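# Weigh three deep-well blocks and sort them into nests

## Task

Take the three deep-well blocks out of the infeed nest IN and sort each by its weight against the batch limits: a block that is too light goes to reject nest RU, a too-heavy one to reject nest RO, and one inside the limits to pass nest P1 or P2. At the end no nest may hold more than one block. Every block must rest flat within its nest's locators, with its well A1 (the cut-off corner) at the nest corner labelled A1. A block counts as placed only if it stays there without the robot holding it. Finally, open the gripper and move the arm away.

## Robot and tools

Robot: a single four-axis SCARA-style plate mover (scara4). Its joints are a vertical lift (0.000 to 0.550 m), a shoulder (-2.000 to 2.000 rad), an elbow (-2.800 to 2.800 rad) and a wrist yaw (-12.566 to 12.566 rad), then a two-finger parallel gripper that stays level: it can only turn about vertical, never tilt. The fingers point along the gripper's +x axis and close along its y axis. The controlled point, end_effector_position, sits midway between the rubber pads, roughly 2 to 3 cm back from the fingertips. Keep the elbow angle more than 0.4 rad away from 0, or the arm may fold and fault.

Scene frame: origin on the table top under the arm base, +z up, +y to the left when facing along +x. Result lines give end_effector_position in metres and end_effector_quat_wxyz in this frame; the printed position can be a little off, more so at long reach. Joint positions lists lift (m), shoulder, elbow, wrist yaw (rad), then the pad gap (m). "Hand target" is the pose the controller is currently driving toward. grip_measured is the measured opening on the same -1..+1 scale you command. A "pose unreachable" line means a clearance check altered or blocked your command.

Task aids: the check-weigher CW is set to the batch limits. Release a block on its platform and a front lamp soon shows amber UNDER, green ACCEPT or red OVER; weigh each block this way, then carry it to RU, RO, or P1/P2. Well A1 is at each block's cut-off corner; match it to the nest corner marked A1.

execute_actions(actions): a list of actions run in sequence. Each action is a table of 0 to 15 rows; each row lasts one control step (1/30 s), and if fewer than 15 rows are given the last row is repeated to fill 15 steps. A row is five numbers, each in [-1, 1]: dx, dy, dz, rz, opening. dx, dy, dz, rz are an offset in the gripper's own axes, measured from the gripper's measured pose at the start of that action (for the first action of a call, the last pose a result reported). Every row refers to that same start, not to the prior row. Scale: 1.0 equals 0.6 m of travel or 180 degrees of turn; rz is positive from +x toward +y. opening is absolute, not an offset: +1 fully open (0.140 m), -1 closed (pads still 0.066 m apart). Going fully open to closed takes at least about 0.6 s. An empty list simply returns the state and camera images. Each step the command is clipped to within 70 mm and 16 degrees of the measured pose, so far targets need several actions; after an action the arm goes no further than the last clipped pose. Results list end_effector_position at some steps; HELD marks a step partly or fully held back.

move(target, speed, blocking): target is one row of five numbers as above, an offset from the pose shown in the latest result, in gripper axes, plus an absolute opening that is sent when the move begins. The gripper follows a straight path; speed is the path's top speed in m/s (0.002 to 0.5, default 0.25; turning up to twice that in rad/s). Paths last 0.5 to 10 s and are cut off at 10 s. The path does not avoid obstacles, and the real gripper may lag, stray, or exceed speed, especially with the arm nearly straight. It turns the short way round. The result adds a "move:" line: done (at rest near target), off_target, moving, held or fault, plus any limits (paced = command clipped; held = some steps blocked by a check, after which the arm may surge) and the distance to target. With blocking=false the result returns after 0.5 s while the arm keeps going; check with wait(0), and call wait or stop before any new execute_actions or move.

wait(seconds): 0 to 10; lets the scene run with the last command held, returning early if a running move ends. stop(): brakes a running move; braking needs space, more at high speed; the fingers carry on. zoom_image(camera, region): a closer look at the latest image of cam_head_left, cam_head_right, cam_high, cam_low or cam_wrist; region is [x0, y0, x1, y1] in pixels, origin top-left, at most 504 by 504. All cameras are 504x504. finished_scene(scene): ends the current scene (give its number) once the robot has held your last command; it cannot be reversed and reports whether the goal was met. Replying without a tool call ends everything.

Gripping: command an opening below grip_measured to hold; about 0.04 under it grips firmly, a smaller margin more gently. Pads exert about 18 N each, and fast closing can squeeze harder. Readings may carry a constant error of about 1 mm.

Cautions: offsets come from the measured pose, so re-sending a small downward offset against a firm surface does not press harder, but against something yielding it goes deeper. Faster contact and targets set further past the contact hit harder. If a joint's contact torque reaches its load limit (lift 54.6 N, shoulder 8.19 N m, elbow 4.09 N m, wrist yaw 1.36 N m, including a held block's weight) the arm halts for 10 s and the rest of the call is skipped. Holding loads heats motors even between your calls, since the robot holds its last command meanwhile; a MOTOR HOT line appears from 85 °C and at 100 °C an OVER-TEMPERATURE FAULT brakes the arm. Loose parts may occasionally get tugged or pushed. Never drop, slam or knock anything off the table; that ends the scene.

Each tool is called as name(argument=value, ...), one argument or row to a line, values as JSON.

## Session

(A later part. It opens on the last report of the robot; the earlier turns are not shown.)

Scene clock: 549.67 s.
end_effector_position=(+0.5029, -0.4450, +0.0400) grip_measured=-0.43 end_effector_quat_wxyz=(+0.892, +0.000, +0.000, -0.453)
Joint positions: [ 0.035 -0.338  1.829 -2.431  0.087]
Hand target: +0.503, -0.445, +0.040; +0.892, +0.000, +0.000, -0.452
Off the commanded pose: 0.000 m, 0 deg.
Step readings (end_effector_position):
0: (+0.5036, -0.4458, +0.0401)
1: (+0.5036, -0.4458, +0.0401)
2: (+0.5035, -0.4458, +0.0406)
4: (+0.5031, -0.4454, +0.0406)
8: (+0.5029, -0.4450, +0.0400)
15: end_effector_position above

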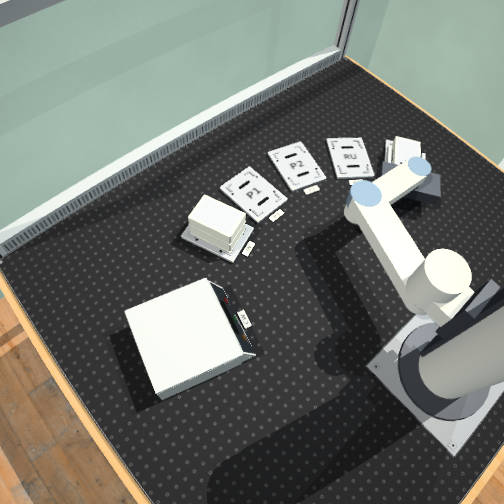

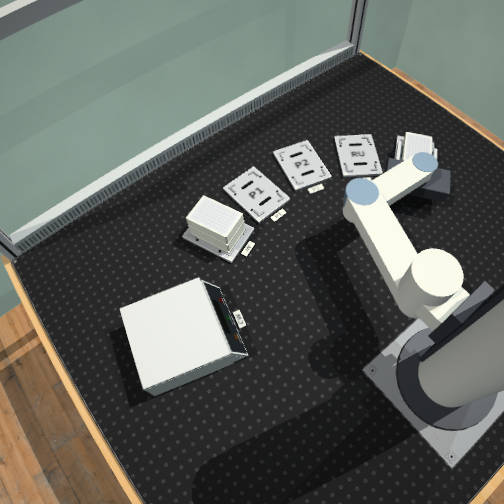

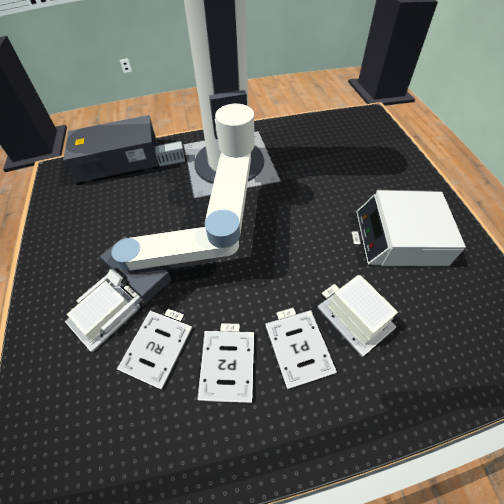

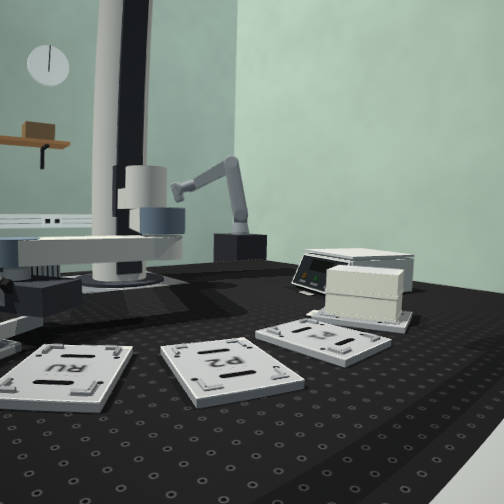

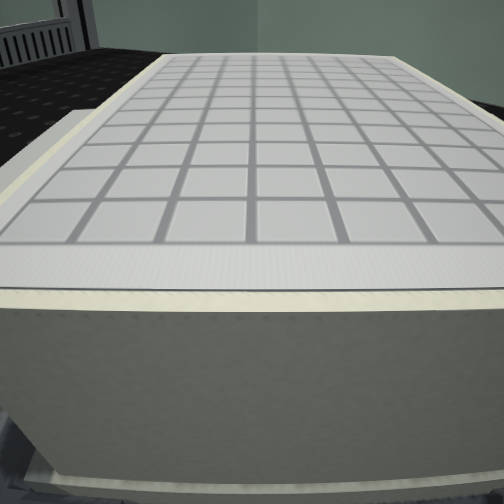

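move(
  target=[-0.5895, 0.8538, -0.0013, 0.4192, -0.3],
  speed=0.5,
)

zoom_image(
  camera="cam_wrist",
  region=[160, 150, 400, 270],
)

zoom_image(
  camera="cam_wrist",
  region=[70, 384, 310, 504],
)

Scene clock: 599.50 s.
end_effector_position=(+0.6727, +0.1913, +0.1294) grip_measured=-0.30 end_effector_quat_wxyz=(+0.982, +0.000, +0.000, +0.187)
Joint positions: [ 0.124  1.012  1.71  -2.345  0.092]
Hand target: +0.673, +0.191, +0.129; +0.982, +0.000, +0.000, +0.187
Off the commanded pose: 0.000 m, 0 deg.
move: done; limits=paced

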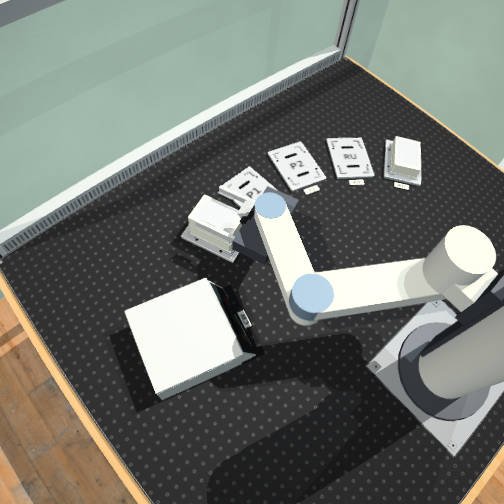

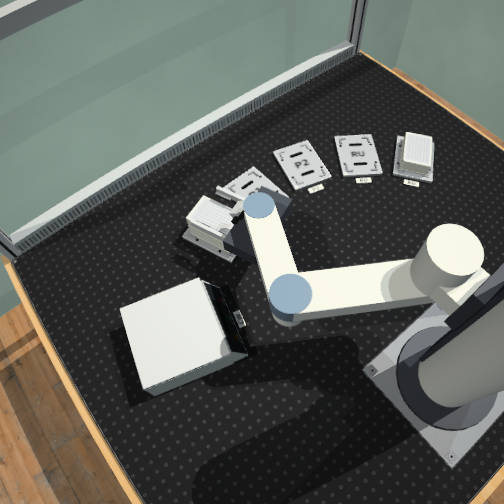

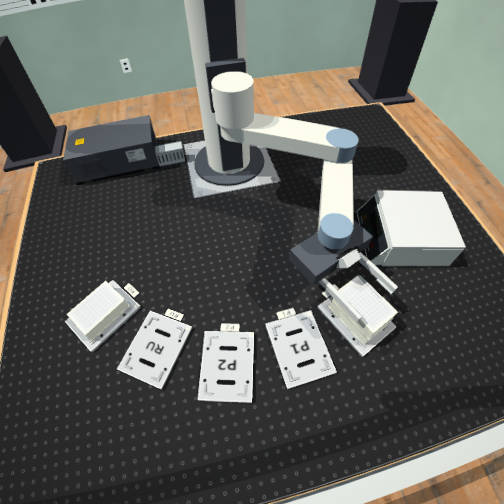

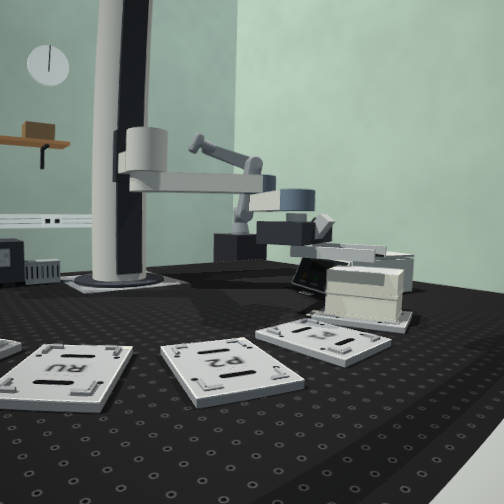

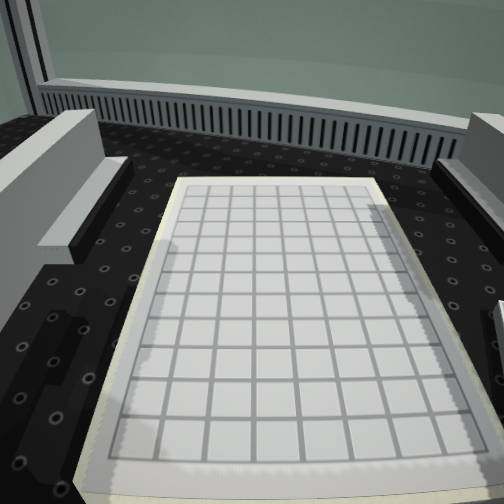

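Region (160, 150, 400, 270) of cam_wrist's 504x504 image, scaled by 2.100, with more detail than that image has.

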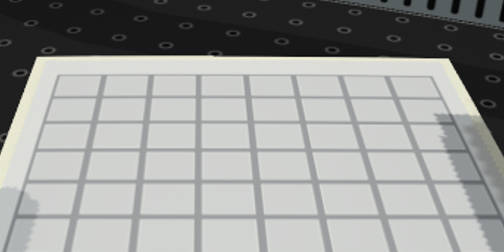

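Region (70, 384, 310, 504) of cam_wrist's 504x504 image, scaled by 2.100, with more detail than that image has.

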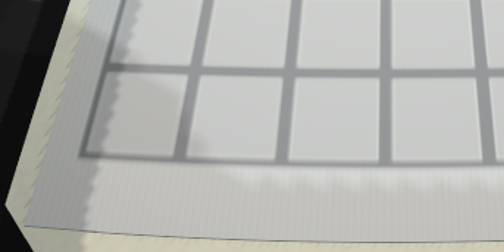

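move(
  target=[-0.0007, 0, -0.0767, 0, -0.45],
  speed=0.2,
)

execute_actions(
  actions=[
    [[0,0,0,0,-0.5],[0,0,0,0,-0.52],[0,0,0,0,-0.54],[0,0,0,0,-0.56],[0,0,0,0,-0.58],[0,0,0,0,-0.58],[0,0,0,0,-0.58],[0,0,0.003,0,-0.58],[0,0,0.01,0,-0.58],[0,0,0.022,0,-0.58],[0,0,0.038,0,-0.58],[0,0,0.056,0,-0.58],[0,0,0.072,0,-0.58],[0,0,0.085,0,-0.58],[0,0,0.095,0,-0.58]],
  ],
)

Scene clock: 626.97 s.
end_effector_position=(+0.6724, +0.1910, +0.0833) grip_measured=-0.45 end_effector_quat_wxyz=(+0.982, +0.000, +0.000, +0.187)
Joint positions: [ 0.078  1.013  1.707 -2.344  0.086]
Hand target: +0.672, +0.191, +0.083; +0.982, +0.000, +0.000, +0.187
Off the commanded pose: 0.000 m, 0 deg.
move: done

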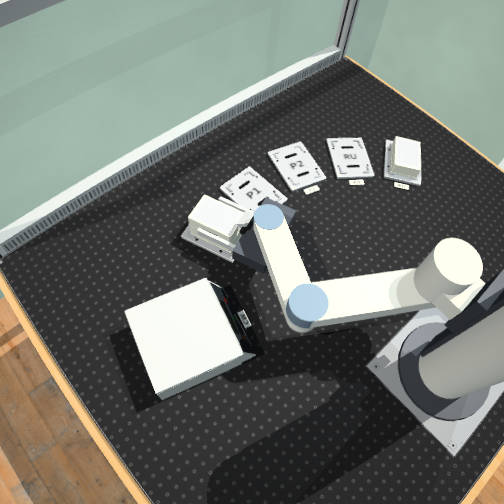

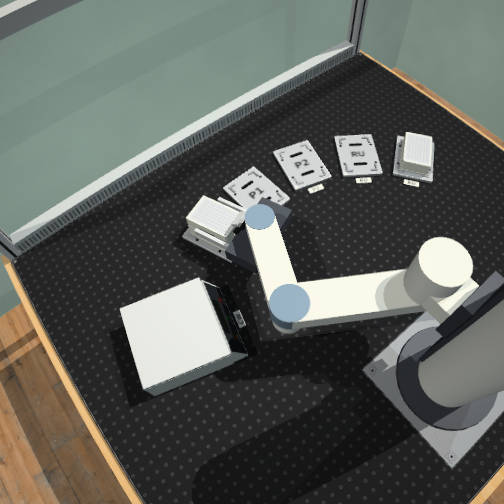

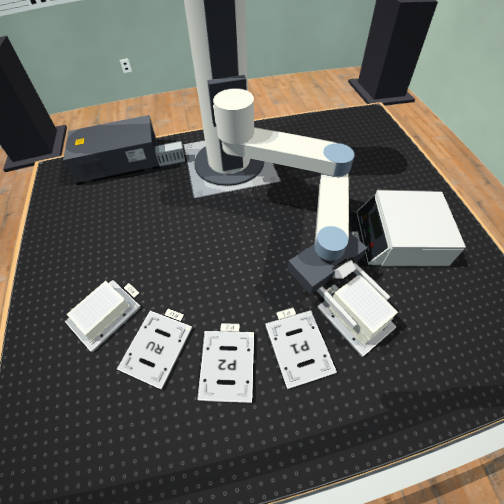

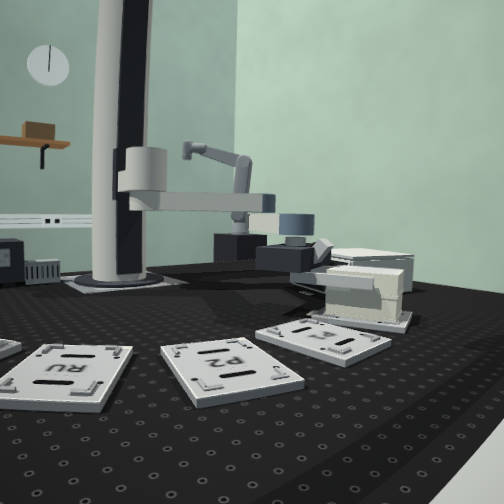

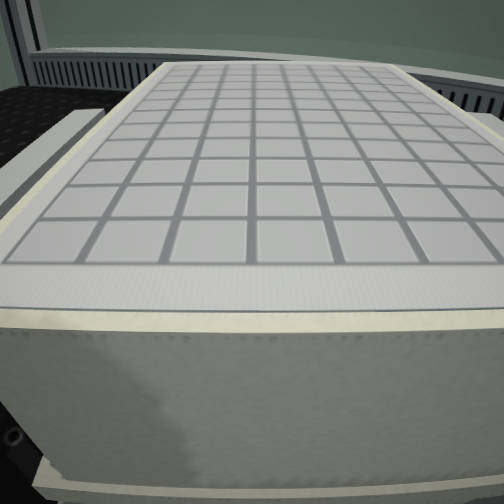

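Scene clock: 627.47 s.
end_effector_position=(+0.6724, +0.1910, +0.1198) grip_measured=-0.52 end_effector_quat_wxyz=(+0.982, +0.000, +0.000, +0.187)
Joint positions: [ 0.115  1.013  1.708 -2.344  0.084]
Hand target: +0.672, +0.191, +0.140; +0.982, +0.000, +0.000, +0.187
Off the commanded pose: 0.020 m, 0 deg.
Step readings (end_effector_position):
0: (+0.6724, +0.1910, +0.0833)
1: (+0.6724, +0.1910, +0.0833)
2: (+0.6724, +0.1910, +0.0833)
4: (+0.6724, +0.1910, +0.0833)
8: (+0.6724, +0.1910, +0.0834)
15: end_effector_position above

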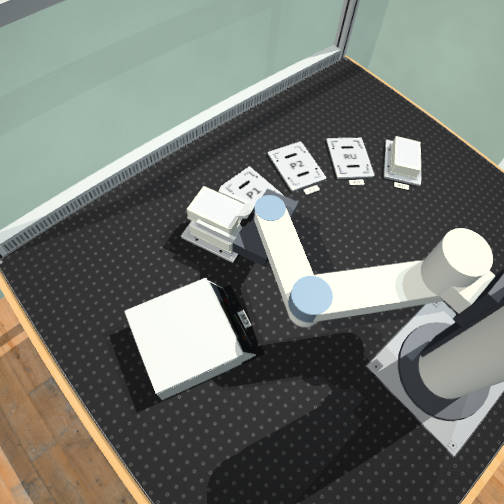

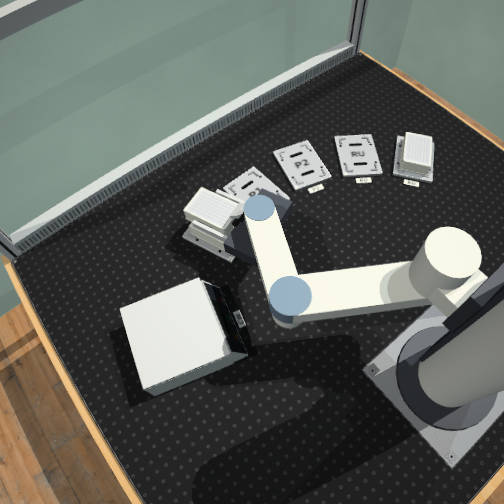

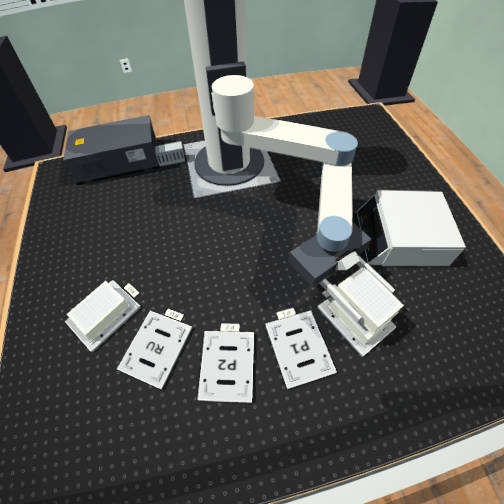

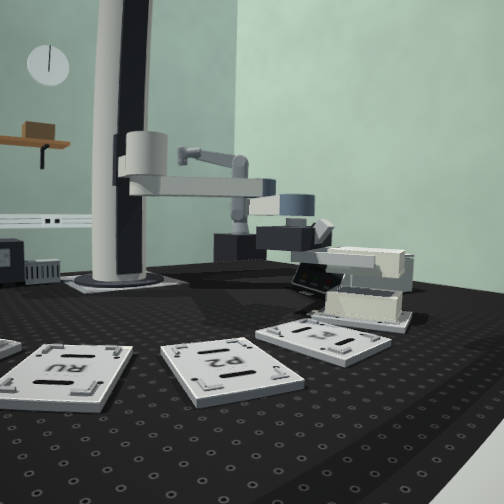

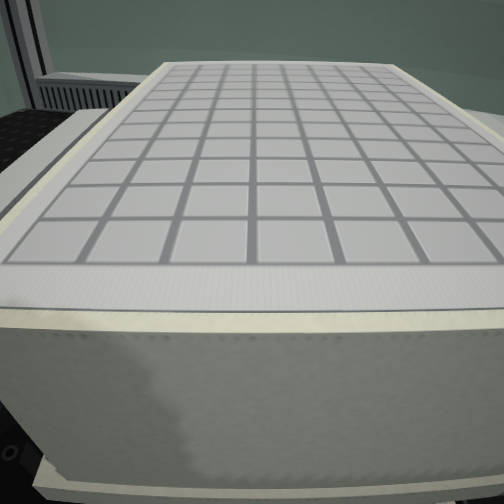

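move(
  target=[-0.1316, 0.5148, 0.0303, 0.2708, -0.58],
  speed=0.45,
)

execute_actions(
  actions=[
    [[0,0,-0.002,0,-0.58],[0,0,-0.0045,0,-0.58],[0,0,-0.007,0,-0.58],[0,0,-0.009,0,-0.58],[0,0,-0.0105,0,-0.58],[0,0,-0.0113,0,-0.58],[0,0,-0.0117,0,-0.58],[0,0,-0.0117,0,-0.58],[0,0,-0.0117,0,-0.58],[0,0,-0.0117,0,-0.58],[0,0,-0.0117,0,-0.5],[0,0,-0.0117,0,-0.44]],
  ],
)

wait(
  seconds=4,
)

Scene clock: 640.03 s.
end_effector_position=(+0.4852, +0.4494, +0.1380) grip_measured=-0.52 end_effector_quat_wxyz=(+0.817, +0.000, +0.000, +0.576)
Joint positions: [ 0.133  1.477  1.827 -2.076  0.084]
Hand target: +0.485, +0.449, +0.138; +0.817, +0.000, +0.000, +0.576
Off the commanded pose: 0.000 m, 0 deg.
move: done

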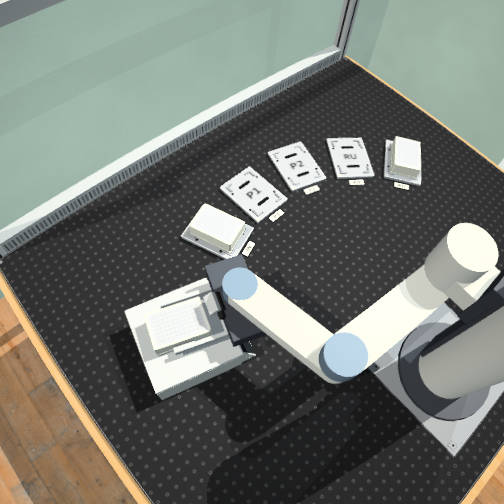

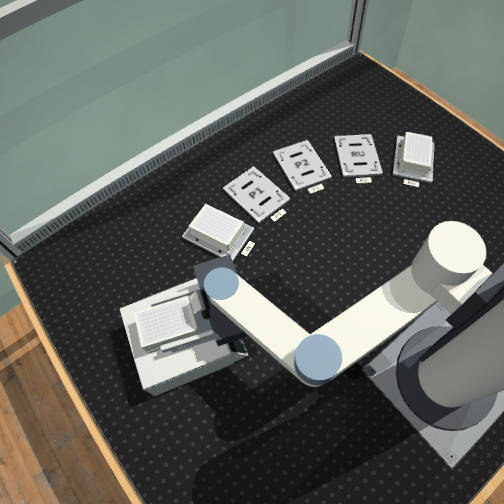

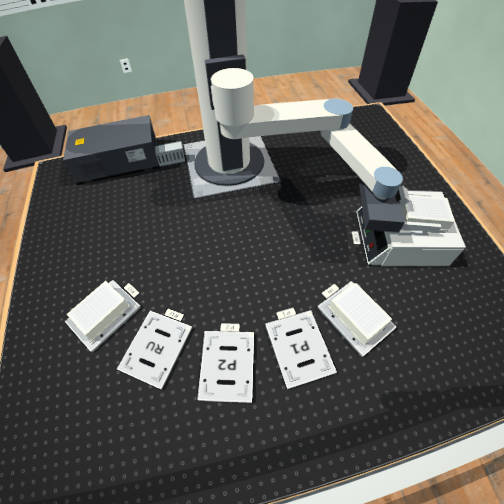

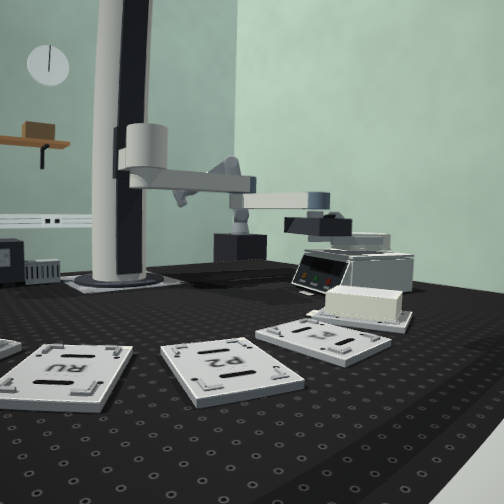

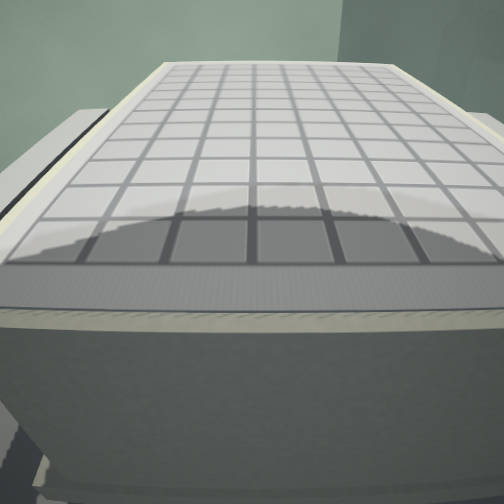

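Scene clock: 640.53 s.
end_effector_position=(+0.4852, +0.4494, +0.1309) grip_measured=-0.44 end_effector_quat_wxyz=(+0.817, +0.000, +0.000, +0.576)
Joint positions: [ 0.126  1.477  1.827 -2.076  0.087]
Hand target: +0.485, +0.449, +0.131; +0.817, +0.000, +0.000, +0.576
Off the commanded pose: 0.000 m, 0 deg.
Step readings (end_effector_position):
0: (+0.4852, +0.4494, +0.1380)
1: (+0.4852, +0.4494, +0.1379)
2: (+0.4852, +0.4494, +0.1369)
4: (+0.4852, +0.4494, +0.1340)
8: (+0.4852, +0.4494, +0.1309)
15: end_effector_position above

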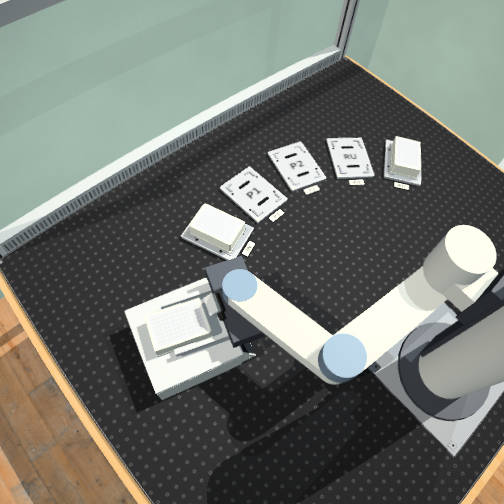

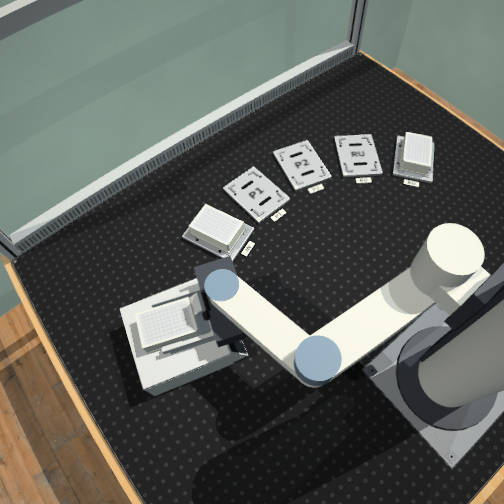

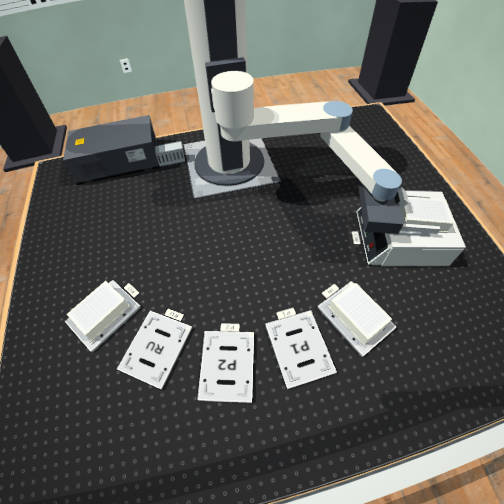

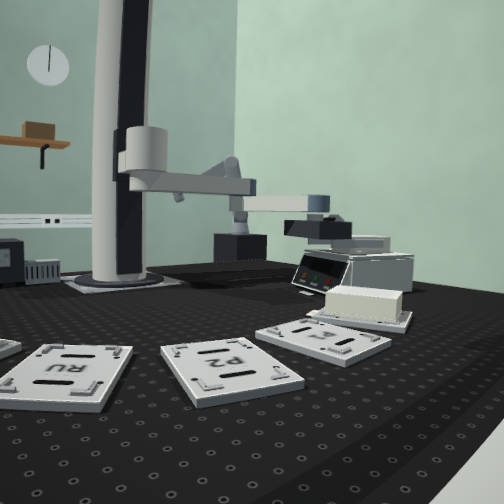

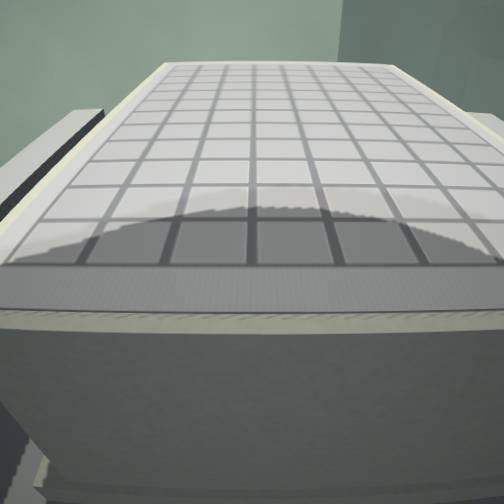

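Scene clock: 644.53 s.
end_effector_position=(+0.4852, +0.4494, +0.1309) grip_measured=-0.44 end_effector_quat_wxyz=(+0.817, +0.000, +0.000, +0.576)
Joint positions: [ 0.126  1.477  1.827 -2.076  0.087]
Hand target: +0.485, +0.449, +0.131; +0.817, +0.000, +0.000, +0.576
Off the commanded pose: 0.000 m, 0 deg.
wait: 4.00 s; at rest by 0.17 s

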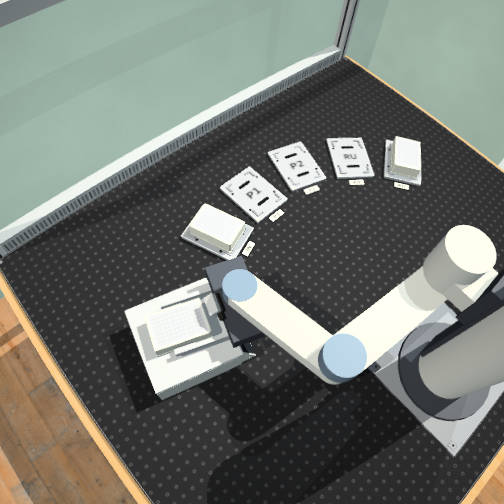

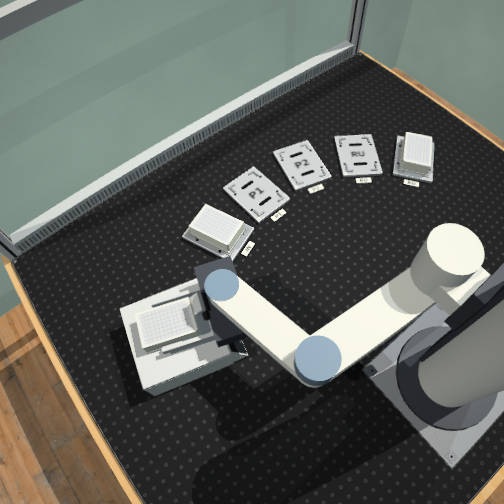

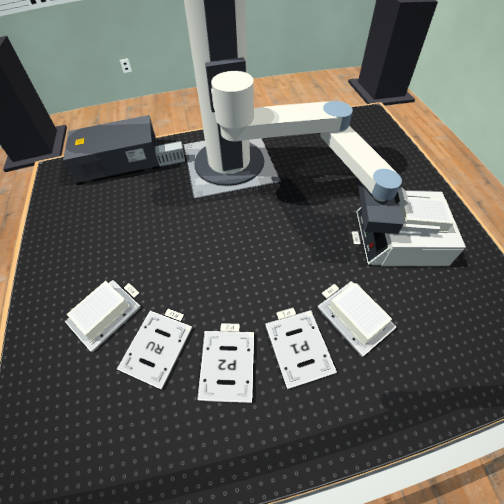

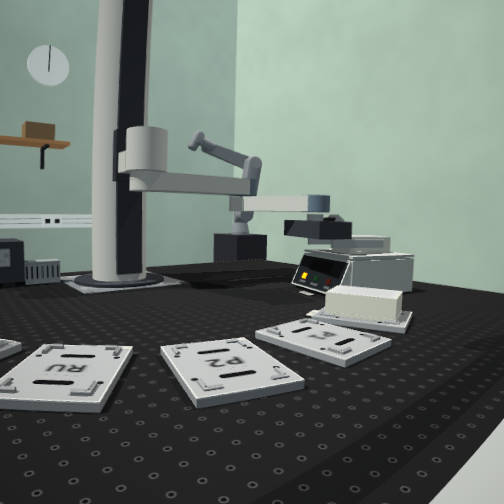

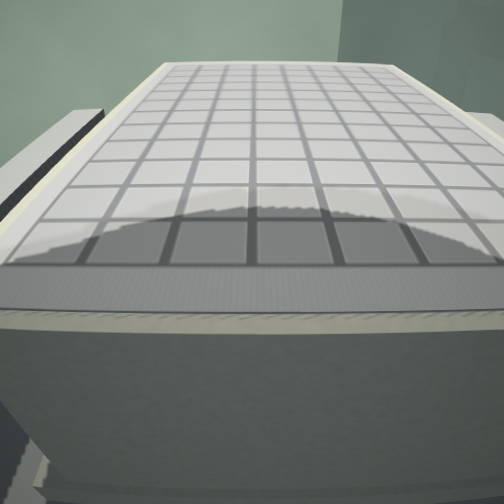

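execute_actions(
  actions=[
    [[0,0,0,0,-0.5],[0,0,0,0,-0.52],[0,0,0,0,-0.54],[0,0,0,0,-0.56],[0,0,0,0,-0.58],[0,0,0,0,-0.58],[0,0,0,0,-0.58],[0,0,0.002,0,-0.58],[0,0,0.005,0,-0.58],[0,0,0.009,0,-0.58],[0,0,0.012,0,-0.58],[0,0,0.014,0,-0.58]],
  ],
)

move(
  target=[-0.335, -0.199, 0, -0.1575, -0.58],
  speed=0.5,
)

Scene clock: 670.57 s.
end_effector_position=(+0.4852, +0.4494, +0.1394) grip_measured=-0.52 end_effector_quat_wxyz=(+0.817, +0.000, +0.000, +0.576)
Joint positions: [ 0.134  1.477  1.827 -2.076  0.084]
Hand target: +0.485, +0.449, +0.139; +0.817, +0.000, +0.000, +0.576
Off the commanded pose: 0.000 m, 0 deg.
Step readings (end_effector_position):
0: (+0.4852, +0.4494, +0.1309)
1: (+0.4852, +0.4494, +0.1309)
2: (+0.4852, +0.4494, +0.1309)
4: (+0.4852, +0.4494, +0.1309)
8: (+0.4852, +0.4494, +0.1310)
15: end_effector_position above

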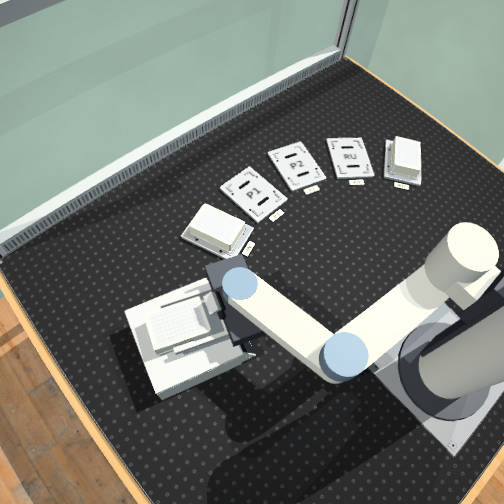

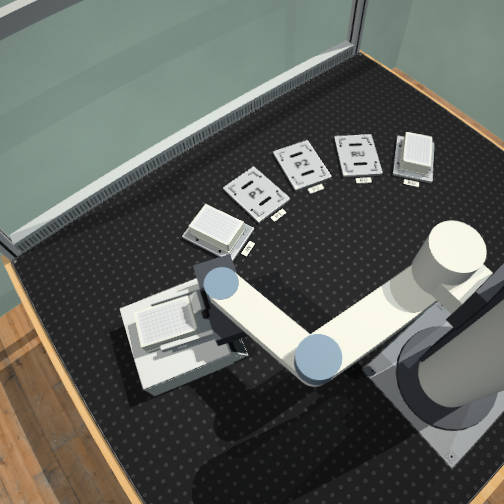

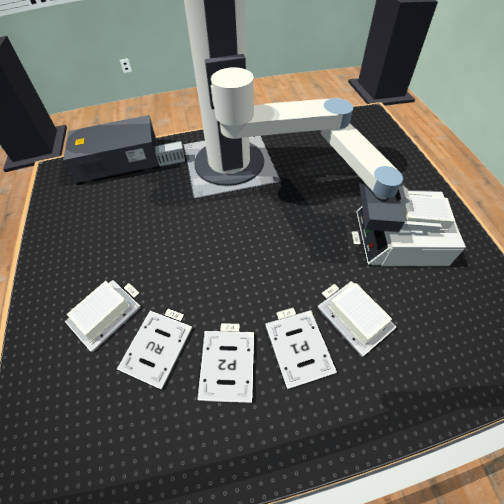

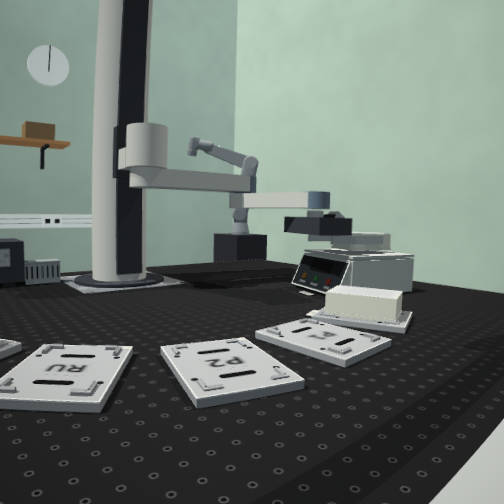

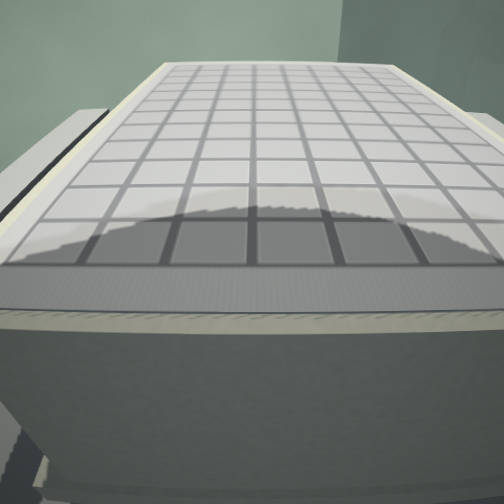

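Scene clock: 671.53 s.
end_effector_position=(+0.5302, +0.2198, +0.1393) grip_measured=-0.52 end_effector_quat_wxyz=(+0.934, +0.000, +0.000, +0.358)
Joint positions: [ 0.134  1.349  1.133 -1.749  0.084]
Hand target: +0.530, +0.220, +0.139; +0.933, +0.000, +0.000, +0.359
Off the commanded pose: 0.000 m, 0 deg.
move: done

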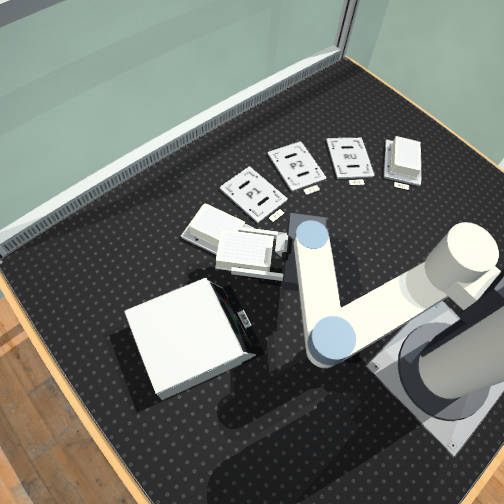

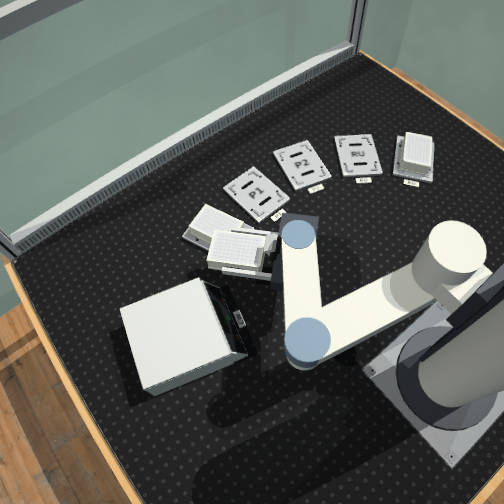

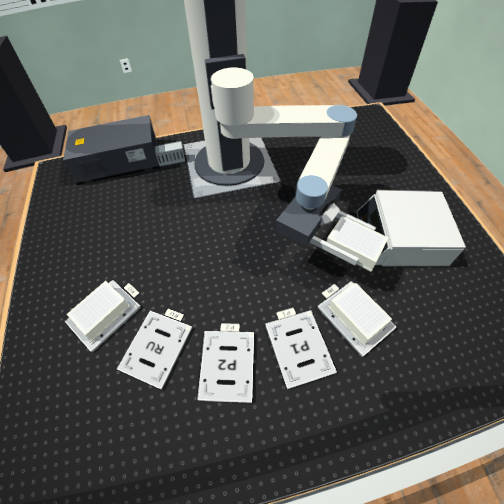

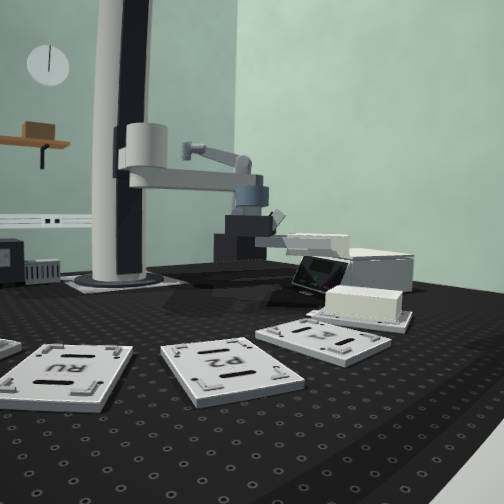

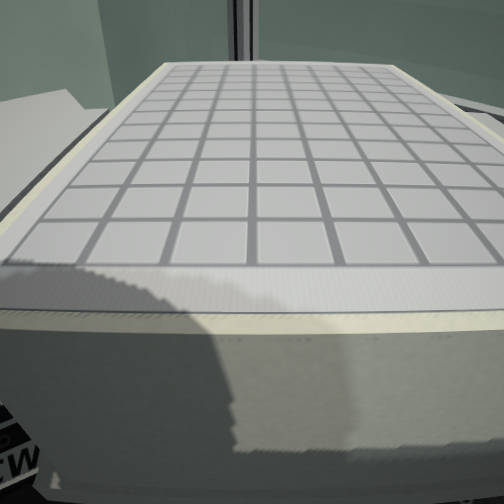

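move(
  target=[-0.4767, -0.769, -0.1455, -0.4266, -0.58],
  speed=0.5,
)

Scene clock: 680.70 s.
end_effector_position=(+0.6261, -0.3147, +0.0520) grip_measured=-0.52 end_effector_quat_wxyz=(+0.954, +0.000, +0.000, -0.299)
Joint positions: [ 0.047 -0.005  1.812 -2.414  0.084]
Hand target: +0.626, -0.315, +0.052; +0.954, +0.000, +0.000, -0.299
Off the commanded pose: 0.000 m, 0 deg.
move: done

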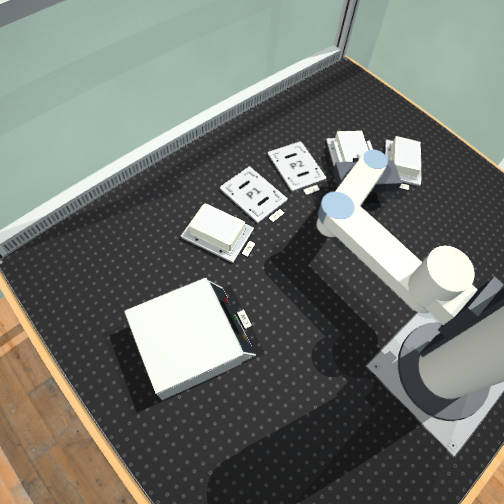

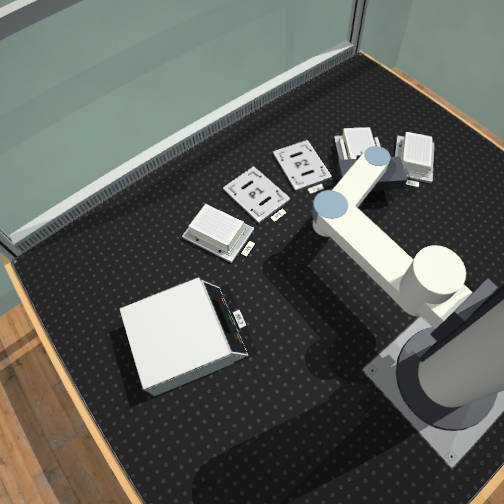

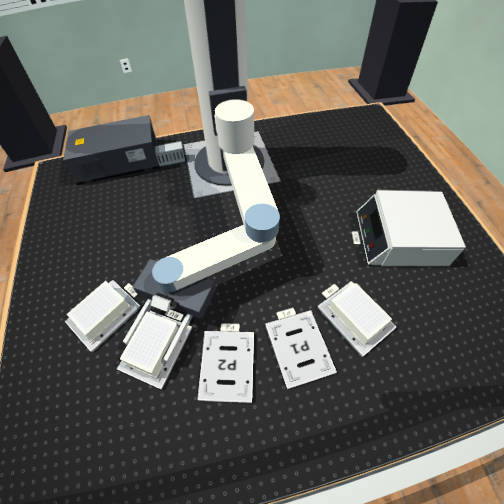

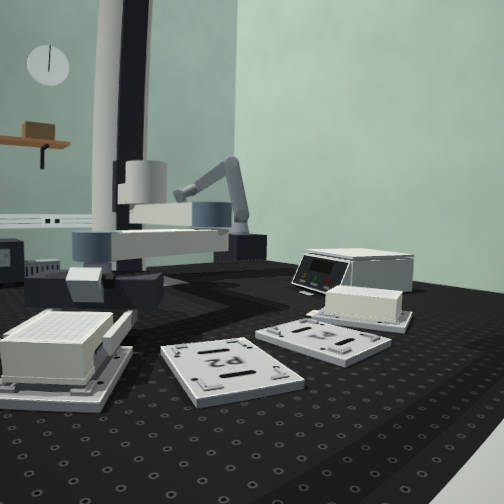

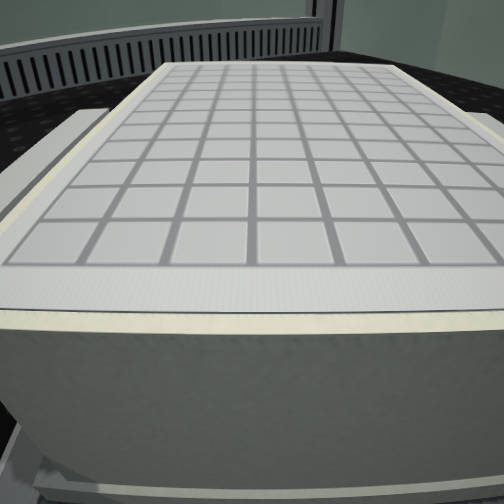

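execute_actions(
  actions=[
    [[0,0.0002,-0.002,0,-0.58],[0,0.0002,-0.004,0,-0.58],[0,0.0002,-0.0055,0,-0.58],[0,0.0002,-0.0065,0,-0.58],[0,0.0002,-0.0073,0,-0.58],[0,0.0002,-0.0081,0,-0.58],[0,0.0002,-0.0089,0,-0.58],[0,0.0002,-0.0097,0,-0.58],[0,0.0002,-0.0105,0,-0.58],[0,0.0002,-0.0113,0,-0.58],[0,0.0002,-0.0121,0,-0.58],[0,0.0002,-0.0129,0,-0.58],[0,0.0002,-0.0136,0,-0.58],[0,0.0002,-0.0141,0,-0.58]],
  ],
)

zoom_image(
  camera="cam_low",
  region=[0, 330, 140, 420],
)

zoom_image(
  camera="cam_wrist",
  region=[0, 440, 128, 504],
)

Scene clock: 693.17 s.
end_effector_position=(+0.6259, -0.3147, +0.0435) grip_measured=-0.52 end_effector_quat_wxyz=(+0.954, +0.000, +0.000, -0.299)
Joint positions: [ 0.038 -0.005  1.811 -2.413  0.084]
Hand target: +0.626, -0.315, +0.043; +0.954, +0.000, +0.000, -0.299
Off the commanded pose: 0.000 m, 0 deg.
Step readings (end_effector_position):
0: (+0.6261, -0.3147, +0.0520)
1: (+0.6261, -0.3147, +0.0519)
2: (+0.6261, -0.3147, +0.0509)
4: (+0.6261, -0.3147, +0.0486)
8: (+0.6261, -0.3147, +0.0465)
15: end_effector_position above

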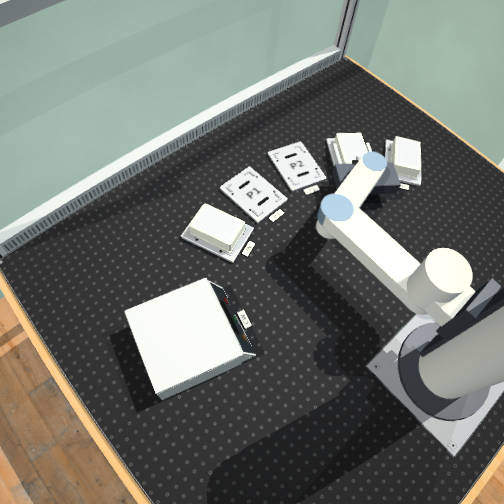

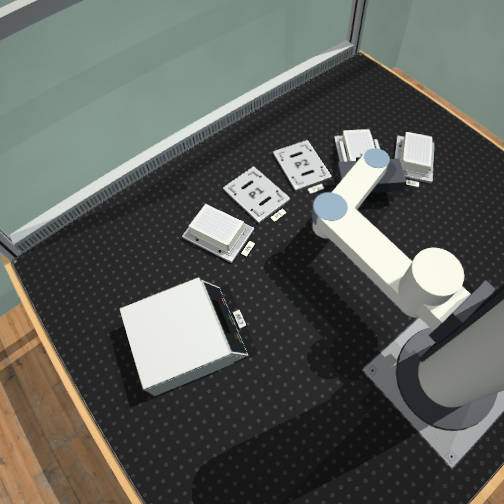

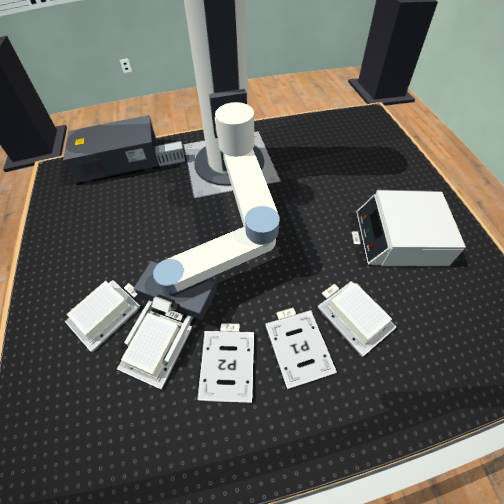

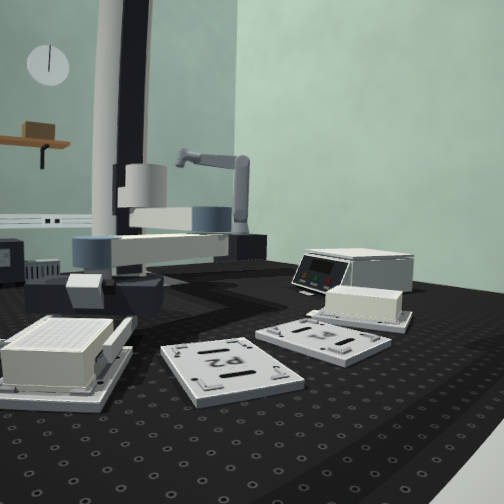

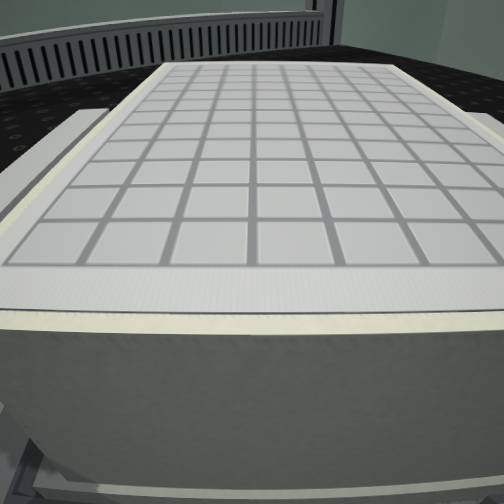

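Region (0, 330, 140, 420) of cam_low's 504x504 image, scaled by 3.600, with more detail than that image has; it fills the top 324 rows of this view, and the rest is white.

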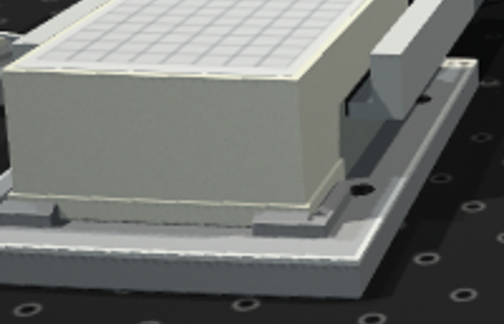

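Region (0, 440, 128, 504) of cam_wrist's 504x504 image, scaled by 3.938, with more detail than that image has.

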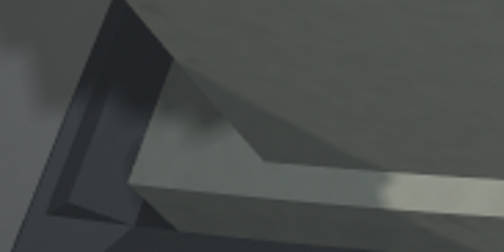

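execute_actions(
  actions=[],
)

Scene clock: 720.30 s.
end_effector_position=(+0.6259, -0.3147, +0.0435) grip_measured=-0.52 end_effector_quat_wxyz=(+0.954, +0.000, +0.000, -0.299)
Joint positions: [ 0.038 -0.005  1.811 -2.413  0.084]
Hand target: +0.626, -0.315, +0.043; +0.954, +0.000, +0.000, -0.299
Off the commanded pose: 0.000 m, 0 deg.

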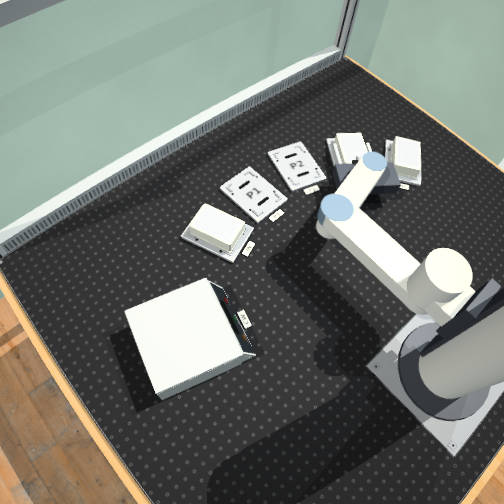

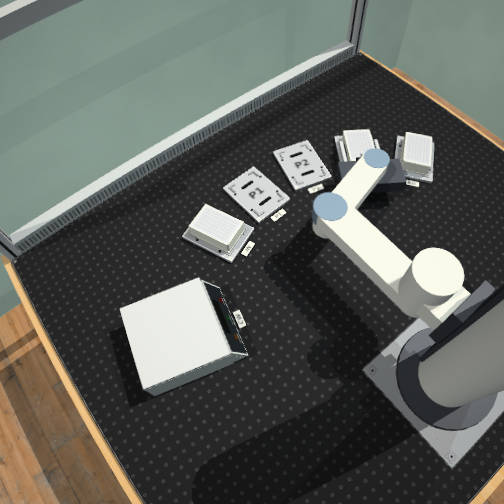

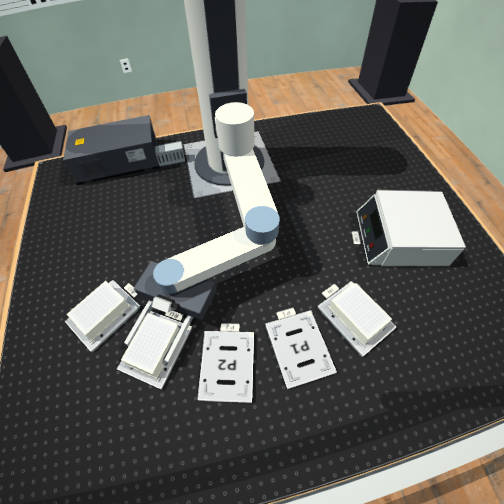

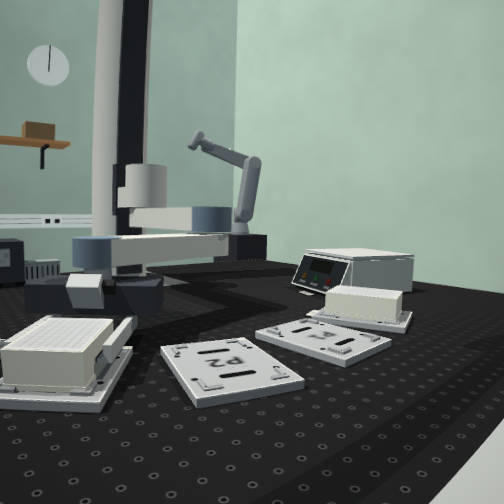

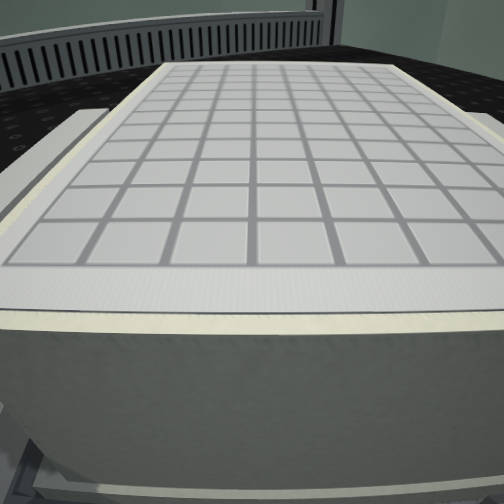

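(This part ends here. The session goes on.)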